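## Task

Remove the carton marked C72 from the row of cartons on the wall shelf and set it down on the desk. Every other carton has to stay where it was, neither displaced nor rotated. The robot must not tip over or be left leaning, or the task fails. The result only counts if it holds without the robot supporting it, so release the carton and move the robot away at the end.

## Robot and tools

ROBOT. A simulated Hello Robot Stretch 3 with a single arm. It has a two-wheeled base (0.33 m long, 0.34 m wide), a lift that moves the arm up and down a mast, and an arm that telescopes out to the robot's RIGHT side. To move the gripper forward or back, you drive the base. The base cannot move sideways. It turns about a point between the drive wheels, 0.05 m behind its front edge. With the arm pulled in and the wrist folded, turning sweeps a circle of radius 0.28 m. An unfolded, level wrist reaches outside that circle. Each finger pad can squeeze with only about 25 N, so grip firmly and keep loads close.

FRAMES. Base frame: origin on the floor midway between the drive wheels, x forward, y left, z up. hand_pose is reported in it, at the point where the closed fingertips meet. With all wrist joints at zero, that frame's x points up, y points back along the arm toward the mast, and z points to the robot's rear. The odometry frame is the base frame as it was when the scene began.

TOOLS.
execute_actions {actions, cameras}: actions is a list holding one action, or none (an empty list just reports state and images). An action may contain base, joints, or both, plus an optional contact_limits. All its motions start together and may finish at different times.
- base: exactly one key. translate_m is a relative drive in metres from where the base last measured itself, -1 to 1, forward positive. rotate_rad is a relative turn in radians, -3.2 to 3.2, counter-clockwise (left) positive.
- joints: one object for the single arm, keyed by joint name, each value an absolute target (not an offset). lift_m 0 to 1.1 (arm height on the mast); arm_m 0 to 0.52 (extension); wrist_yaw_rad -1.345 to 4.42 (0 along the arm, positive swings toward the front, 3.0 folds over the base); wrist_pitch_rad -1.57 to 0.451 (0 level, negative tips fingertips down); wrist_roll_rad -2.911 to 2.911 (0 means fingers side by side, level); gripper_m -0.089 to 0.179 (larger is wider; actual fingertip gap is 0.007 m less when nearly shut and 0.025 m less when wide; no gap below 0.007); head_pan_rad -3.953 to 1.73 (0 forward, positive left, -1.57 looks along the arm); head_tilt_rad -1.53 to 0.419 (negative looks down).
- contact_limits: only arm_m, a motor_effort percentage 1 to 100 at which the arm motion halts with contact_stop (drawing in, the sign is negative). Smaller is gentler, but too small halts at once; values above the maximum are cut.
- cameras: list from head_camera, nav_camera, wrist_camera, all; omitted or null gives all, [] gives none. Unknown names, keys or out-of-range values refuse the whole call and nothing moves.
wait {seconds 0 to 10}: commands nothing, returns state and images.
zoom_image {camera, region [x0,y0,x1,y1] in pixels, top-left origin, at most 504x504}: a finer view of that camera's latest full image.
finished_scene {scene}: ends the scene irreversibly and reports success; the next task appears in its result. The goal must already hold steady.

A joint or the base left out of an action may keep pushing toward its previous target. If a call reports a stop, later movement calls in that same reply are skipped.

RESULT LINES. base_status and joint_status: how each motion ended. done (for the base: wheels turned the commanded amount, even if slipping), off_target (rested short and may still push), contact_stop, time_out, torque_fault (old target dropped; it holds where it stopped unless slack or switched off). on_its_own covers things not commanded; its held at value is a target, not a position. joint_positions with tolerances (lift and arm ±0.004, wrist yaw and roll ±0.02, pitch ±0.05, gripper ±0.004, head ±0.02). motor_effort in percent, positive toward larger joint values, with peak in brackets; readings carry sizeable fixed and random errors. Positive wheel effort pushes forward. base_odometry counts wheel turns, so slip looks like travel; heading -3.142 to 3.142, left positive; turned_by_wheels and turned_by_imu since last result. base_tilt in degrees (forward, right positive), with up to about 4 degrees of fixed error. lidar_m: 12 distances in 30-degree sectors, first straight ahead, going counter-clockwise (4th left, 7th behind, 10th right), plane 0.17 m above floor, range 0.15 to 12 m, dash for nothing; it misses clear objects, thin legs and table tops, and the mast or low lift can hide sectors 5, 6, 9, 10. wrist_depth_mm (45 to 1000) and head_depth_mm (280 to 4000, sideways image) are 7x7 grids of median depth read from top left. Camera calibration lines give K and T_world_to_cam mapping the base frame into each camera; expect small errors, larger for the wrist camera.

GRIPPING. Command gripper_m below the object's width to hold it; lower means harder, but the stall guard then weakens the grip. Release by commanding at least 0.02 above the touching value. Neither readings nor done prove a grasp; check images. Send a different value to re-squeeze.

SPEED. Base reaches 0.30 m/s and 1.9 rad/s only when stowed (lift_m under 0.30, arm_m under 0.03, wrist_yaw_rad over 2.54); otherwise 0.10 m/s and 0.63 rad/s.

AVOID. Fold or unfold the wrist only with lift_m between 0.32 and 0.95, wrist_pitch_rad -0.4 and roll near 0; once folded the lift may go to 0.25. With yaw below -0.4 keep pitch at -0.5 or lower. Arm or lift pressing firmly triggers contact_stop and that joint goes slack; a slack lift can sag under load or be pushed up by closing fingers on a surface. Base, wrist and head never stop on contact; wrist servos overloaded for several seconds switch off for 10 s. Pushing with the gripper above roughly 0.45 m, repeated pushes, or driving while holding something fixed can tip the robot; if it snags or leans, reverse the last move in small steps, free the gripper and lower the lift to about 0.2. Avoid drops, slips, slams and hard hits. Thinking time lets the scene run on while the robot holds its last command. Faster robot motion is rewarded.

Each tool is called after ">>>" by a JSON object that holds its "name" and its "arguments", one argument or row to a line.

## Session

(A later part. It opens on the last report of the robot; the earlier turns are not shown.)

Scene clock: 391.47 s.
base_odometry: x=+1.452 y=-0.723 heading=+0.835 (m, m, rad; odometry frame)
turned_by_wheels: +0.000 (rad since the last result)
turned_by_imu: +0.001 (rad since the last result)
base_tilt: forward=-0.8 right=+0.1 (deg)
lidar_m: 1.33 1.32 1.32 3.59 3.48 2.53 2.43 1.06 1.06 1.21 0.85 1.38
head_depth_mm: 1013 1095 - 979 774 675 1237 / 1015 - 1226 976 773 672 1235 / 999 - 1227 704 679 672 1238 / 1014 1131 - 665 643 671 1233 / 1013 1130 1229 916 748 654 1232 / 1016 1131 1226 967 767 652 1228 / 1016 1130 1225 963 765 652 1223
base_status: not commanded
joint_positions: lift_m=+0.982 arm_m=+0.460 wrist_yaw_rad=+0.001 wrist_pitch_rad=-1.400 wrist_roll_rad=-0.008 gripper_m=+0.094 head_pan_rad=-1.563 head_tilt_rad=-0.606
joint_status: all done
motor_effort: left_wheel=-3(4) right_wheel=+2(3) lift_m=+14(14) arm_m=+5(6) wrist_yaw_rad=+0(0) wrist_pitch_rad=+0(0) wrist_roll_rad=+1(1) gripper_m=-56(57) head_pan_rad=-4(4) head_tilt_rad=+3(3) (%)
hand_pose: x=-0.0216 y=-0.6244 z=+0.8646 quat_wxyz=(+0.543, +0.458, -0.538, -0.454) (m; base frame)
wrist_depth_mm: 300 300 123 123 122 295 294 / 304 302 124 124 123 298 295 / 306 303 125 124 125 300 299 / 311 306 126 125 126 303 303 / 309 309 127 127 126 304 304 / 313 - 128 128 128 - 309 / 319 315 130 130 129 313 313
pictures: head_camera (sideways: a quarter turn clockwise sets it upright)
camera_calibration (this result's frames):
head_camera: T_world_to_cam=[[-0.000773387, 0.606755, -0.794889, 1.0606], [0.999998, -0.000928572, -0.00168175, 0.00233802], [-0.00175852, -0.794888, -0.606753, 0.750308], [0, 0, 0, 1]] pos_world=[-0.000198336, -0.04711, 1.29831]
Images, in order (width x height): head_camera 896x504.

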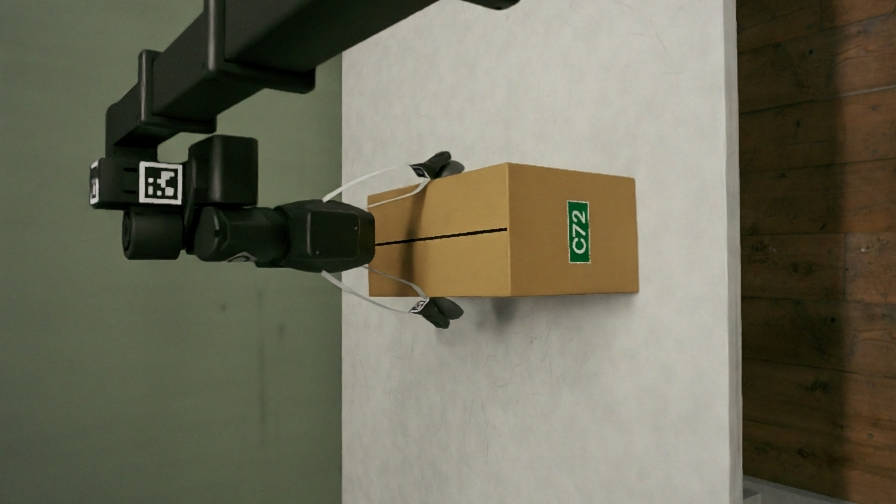

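>>> {"name": "execute_actions", "arguments": {
  "actions": [
    {"joints": {"gripper_m": 0.175}}
  ],
  "cameras": ["wrist_camera"]
}}

>>> {"name": "execute_actions", "arguments": {
  "actions": [
    {"joints": {"lift_m": 1.05}}
  ],
  "cameras": ["head_camera","wrist_camera"]
}}

Scene clock: 395.10 s.
base_odometry: x=+1.452 y=-0.723 heading=+0.835 (m, m, rad; odometry frame)
turned_by_wheels: +0.000 (rad since the last result)
turned_by_imu: +0.001 (rad since the last result)
base_tilt: forward=-0.8 right=+0.2 (deg)
lidar_m: 1.33 1.32 1.33 3.58 3.45 2.54 2.42 1.06 1.06 1.20 0.86 1.38
head_depth_mm: 1016 1090 - 974 773 675 1231 / 1014 - 1220 974 773 674 1233 / 1001 - 1228 719 679 672 1231 / 1014 1130 - 666 641 670 1234 / 1016 1129 1228 933 747 653 1229 / 1013 1132 1228 970 767 651 1229 / 1015 1131 1223 964 766 650 1226
base_status: not commanded
joint_positions: lift_m=+0.982 arm_m=+0.460 wrist_yaw_rad=+0.001 wrist_pitch_rad=-1.400 wrist_roll_rad=-0.008 gripper_m=+0.151 head_pan_rad=-1.563 head_tilt_rad=-0.606
joint_status: gripper_m off_target (ended at +0.151, target +0.175)
motor_effort: left_wheel=-3(3) right_wheel=+1(2) lift_m=+16(16) arm_m=+5(5) wrist_yaw_rad=+0(1) wrist_pitch_rad=+0(0) wrist_roll_rad=+1(1) gripper_m=+100(100) head_pan_rad=-4(5) head_tilt_rad=+3(3) (%)
hand_pose: x=-0.0216 y=-0.6244 z=+0.8645 quat_wxyz=(+0.543, +0.458, -0.538, -0.454) (m; base frame)
wrist_depth_mm: 301 302 122 122 122 295 294 / 305 302 123 123 123 297 296 / 307 305 125 124 124 301 299 / 310 306 126 125 125 302 302 / 310 310 127 126 126 303 305 / 313 - 128 128 127 - 305 / 315 317 129 128 128 313 309
pictures: wrist_camera
camera_calibration (this result's frames):
wrist_camera: T_world_to_cam=[[-0.99778, -0.0616524, -0.0251901, -0.0349629], [-0.0624888, 0.99747, 0.0338902, 0.624779], [0.023037, 0.035389, -0.999108, 1.05061], [0, 0, 0, 1]] pos_world=[-0.0200465, -0.662534, 1.02762]
Images, in order (width x height): wrist_camera 644x364.

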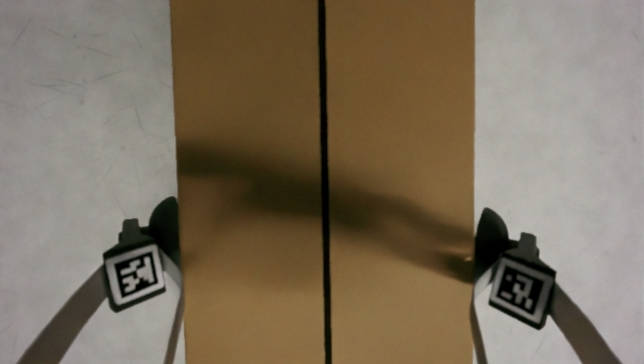

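Scene clock: 396.57 s.
base_odometry: x=+1.452 y=-0.723 heading=+0.835 (m, m, rad; odometry frame)
turned_by_wheels: +0.000 (rad since the last result)
turned_by_imu: +0.000 (rad since the last result)
base_tilt: forward=-1.0 right=+0.1 (deg)
lidar_m: 1.33 1.32 1.32 3.59 3.47 2.53 2.42 1.06 1.06 1.21 0.85 1.38
head_depth_mm: - 1146 1228 976 776 674 1235 / - 1129 1228 976 772 673 1231 / - 1147 1223 733 678 671 1230 / 1000 1112 1236 664 641 671 1232 / 1017 1130 1228 933 748 652 1229 / 1017 1124 1225 970 766 652 1227 / 1018 1131 1226 965 766 652 1224
base_status: not commanded
joint_positions: lift_m=+1.050 arm_m=+0.460 wrist_yaw_rad=+0.001 wrist_pitch_rad=-1.400 wrist_roll_rad=-0.008 gripper_m=+0.175 head_pan_rad=-1.563 head_tilt_rad=-0.606
joint_status: all done
on_its_own: gripper_m moved +0.024 to your old target +0.175
motor_effort: left_wheel=-3(3) right_wheel=+3(2) lift_m=+27(26) arm_m=+5(5) wrist_yaw_rad=+0(0) wrist_pitch_rad=+0(0) wrist_roll_rad=+1(1) gripper_m=+2(100) head_pan_rad=-5(4) head_tilt_rad=+4(2) (%)
hand_pose: x=-0.0216 y=-0.6244 z=+0.9318 quat_wxyz=(+0.543, +0.458, -0.538, -0.454) (m; base frame)
wrist_depth_mm: 365 365 366 365 358 362 358 / 370 366 191 189 189 359 362 / 374 375 192 191 191 369 365 / 377 372 194 193 192 371 368 / 375 381 379 194 195 377 371 / 380 383 381 196 196 376 373 / 384 385 383 198 198 377 375
pictures: head_camera (sideways: a quarter turn clockwise sets it upright), wrist_camera
camera_calibration (this result's frames):
head_camera: T_world_to_cam=[[-0.000773169, 0.606755, -0.794889, 1.0606], [0.999998, -0.00092893, -0.00168175, 0.00233802], [-0.0017588, -0.794888, -0.606753, 0.750308], [0, 0, 0, 1]] pos_world=[-0.000198353, -0.04711, 1.29831]
wrist_camera: T_world_to_cam=[[-0.99778, -0.0616525, -0.0251901, -0.0332678], [-0.0624889, 0.99747, 0.0338901, 0.622499], [0.023037, 0.0353889, -0.999108, 1.11784], [0, 0, 0, 1]] pos_world=[-0.0200465, -0.662534, 1.09491]
Images, in order (width x height): head_camera 896x504, wrist_camera 644x364.

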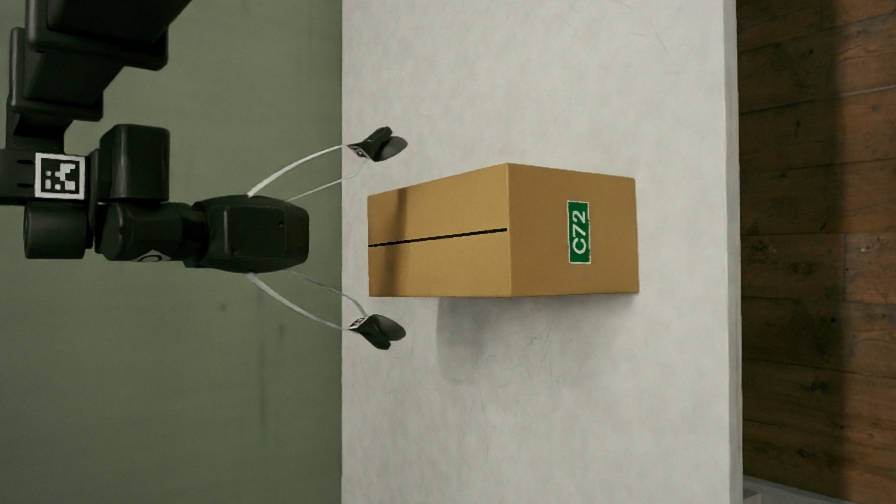

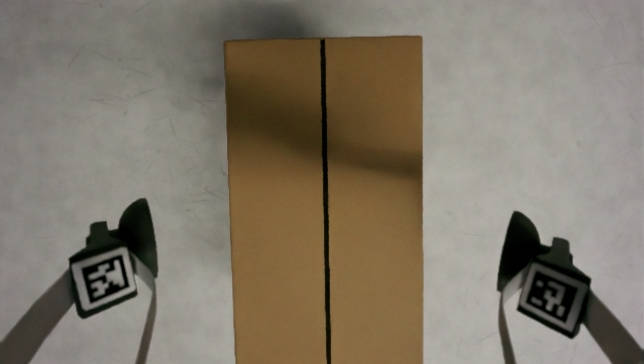

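>>> {"name": "execute_actions", "arguments": {
  "actions": [
    {"joints": {"arm_m": 0.0, "lift_m": 1.07}}
  ],
  "cameras": ["head_camera"]
}}

Scene clock: 412.77 s.
base_odometry: x=+1.452 y=-0.723 heading=+0.835 (m, m, rad; odometry frame)
turned_by_wheels: +0.000 (rad since the last result)
turned_by_imu: +0.002 (rad since the last result)
base_tilt: forward=-0.9 right=+0.2 (deg)
lidar_m: 1.34 1.32 1.32 3.58 3.47 2.52 2.43 1.06 1.07 1.21 0.85 1.38
head_depth_mm: 1001 - - - - - 1235 / 1003 - - - - - - / 999 - - - - - - / 1014 1127 1228 691 - - - / 1015 1131 1229 936 747 652 1194 / 1015 1135 1224 966 766 652 1263 / 1016 1129 1230 966 765 651 1226
base_status: not commanded
joint_positions: lift_m=+1.070 arm_m=+0.001 wrist_yaw_rad=+0.001 wrist_pitch_rad=-1.400 wrist_roll_rad=-0.008 gripper_m=+0.175 head_pan_rad=-1.563 head_tilt_rad=-0.606
joint_status: all done
joint sent to its limit — the command would take arm_m past its lower limit, so that joint was sent only as far as its limit.
motor_effort: left_wheel=-3(3) right_wheel=+2(3) lift_m=+27(31) arm_m=-4(5) wrist_yaw_rad=+0(1) wrist_pitch_rad=+0(0) wrist_roll_rad=+1(1) gripper_m=+1(2) head_pan_rad=-5(4) head_tilt_rad=+2(3) (%)
hand_pose: x=-0.0216 y=-0.1660 z=+0.9518 quat_wxyz=(+0.543, +0.458, -0.538, -0.454) (m; base frame)
wrist_depth_mm: - - - - - - - / - - - - - - - / - - - - - - - / - - - - - - - / - - - - - - - / - - - - - - - / - - - - - - -
pictures: head_camera (sideways: a quarter turn clockwise sets it upright)
camera_calibration (this result's frames):
head_camera: T_world_to_cam=[[-0.000771554, 0.606571, -0.795029, 1.06078], [0.999998, -0.000929677, -0.00167977, 0.00233545], [-0.00175802, -0.795029, -0.606569, 0.750068], [0, 0, 0, 1]] pos_world=[-0.000198363, -0.0471109, 1.29832]
Images, in order (width x height): head_camera 896x504.

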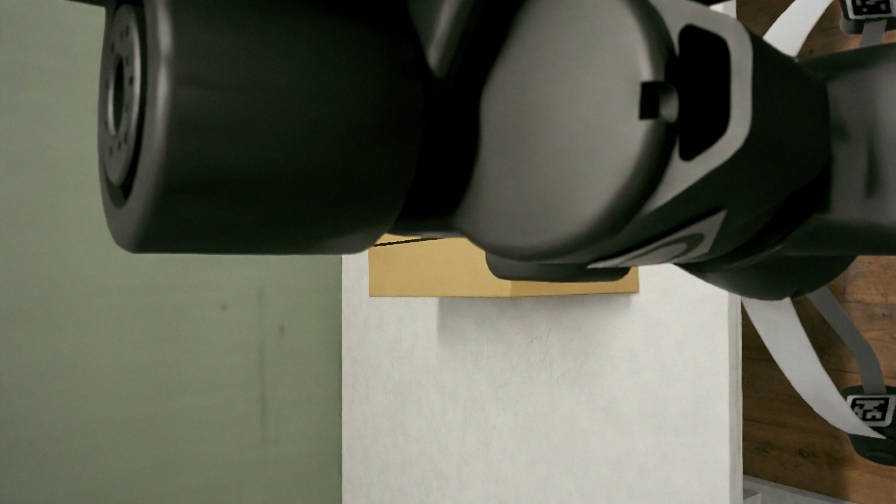

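>>> {"name": "finished_scene", "arguments": {
  "scene": 1
}}

The scene is finished: the task was done.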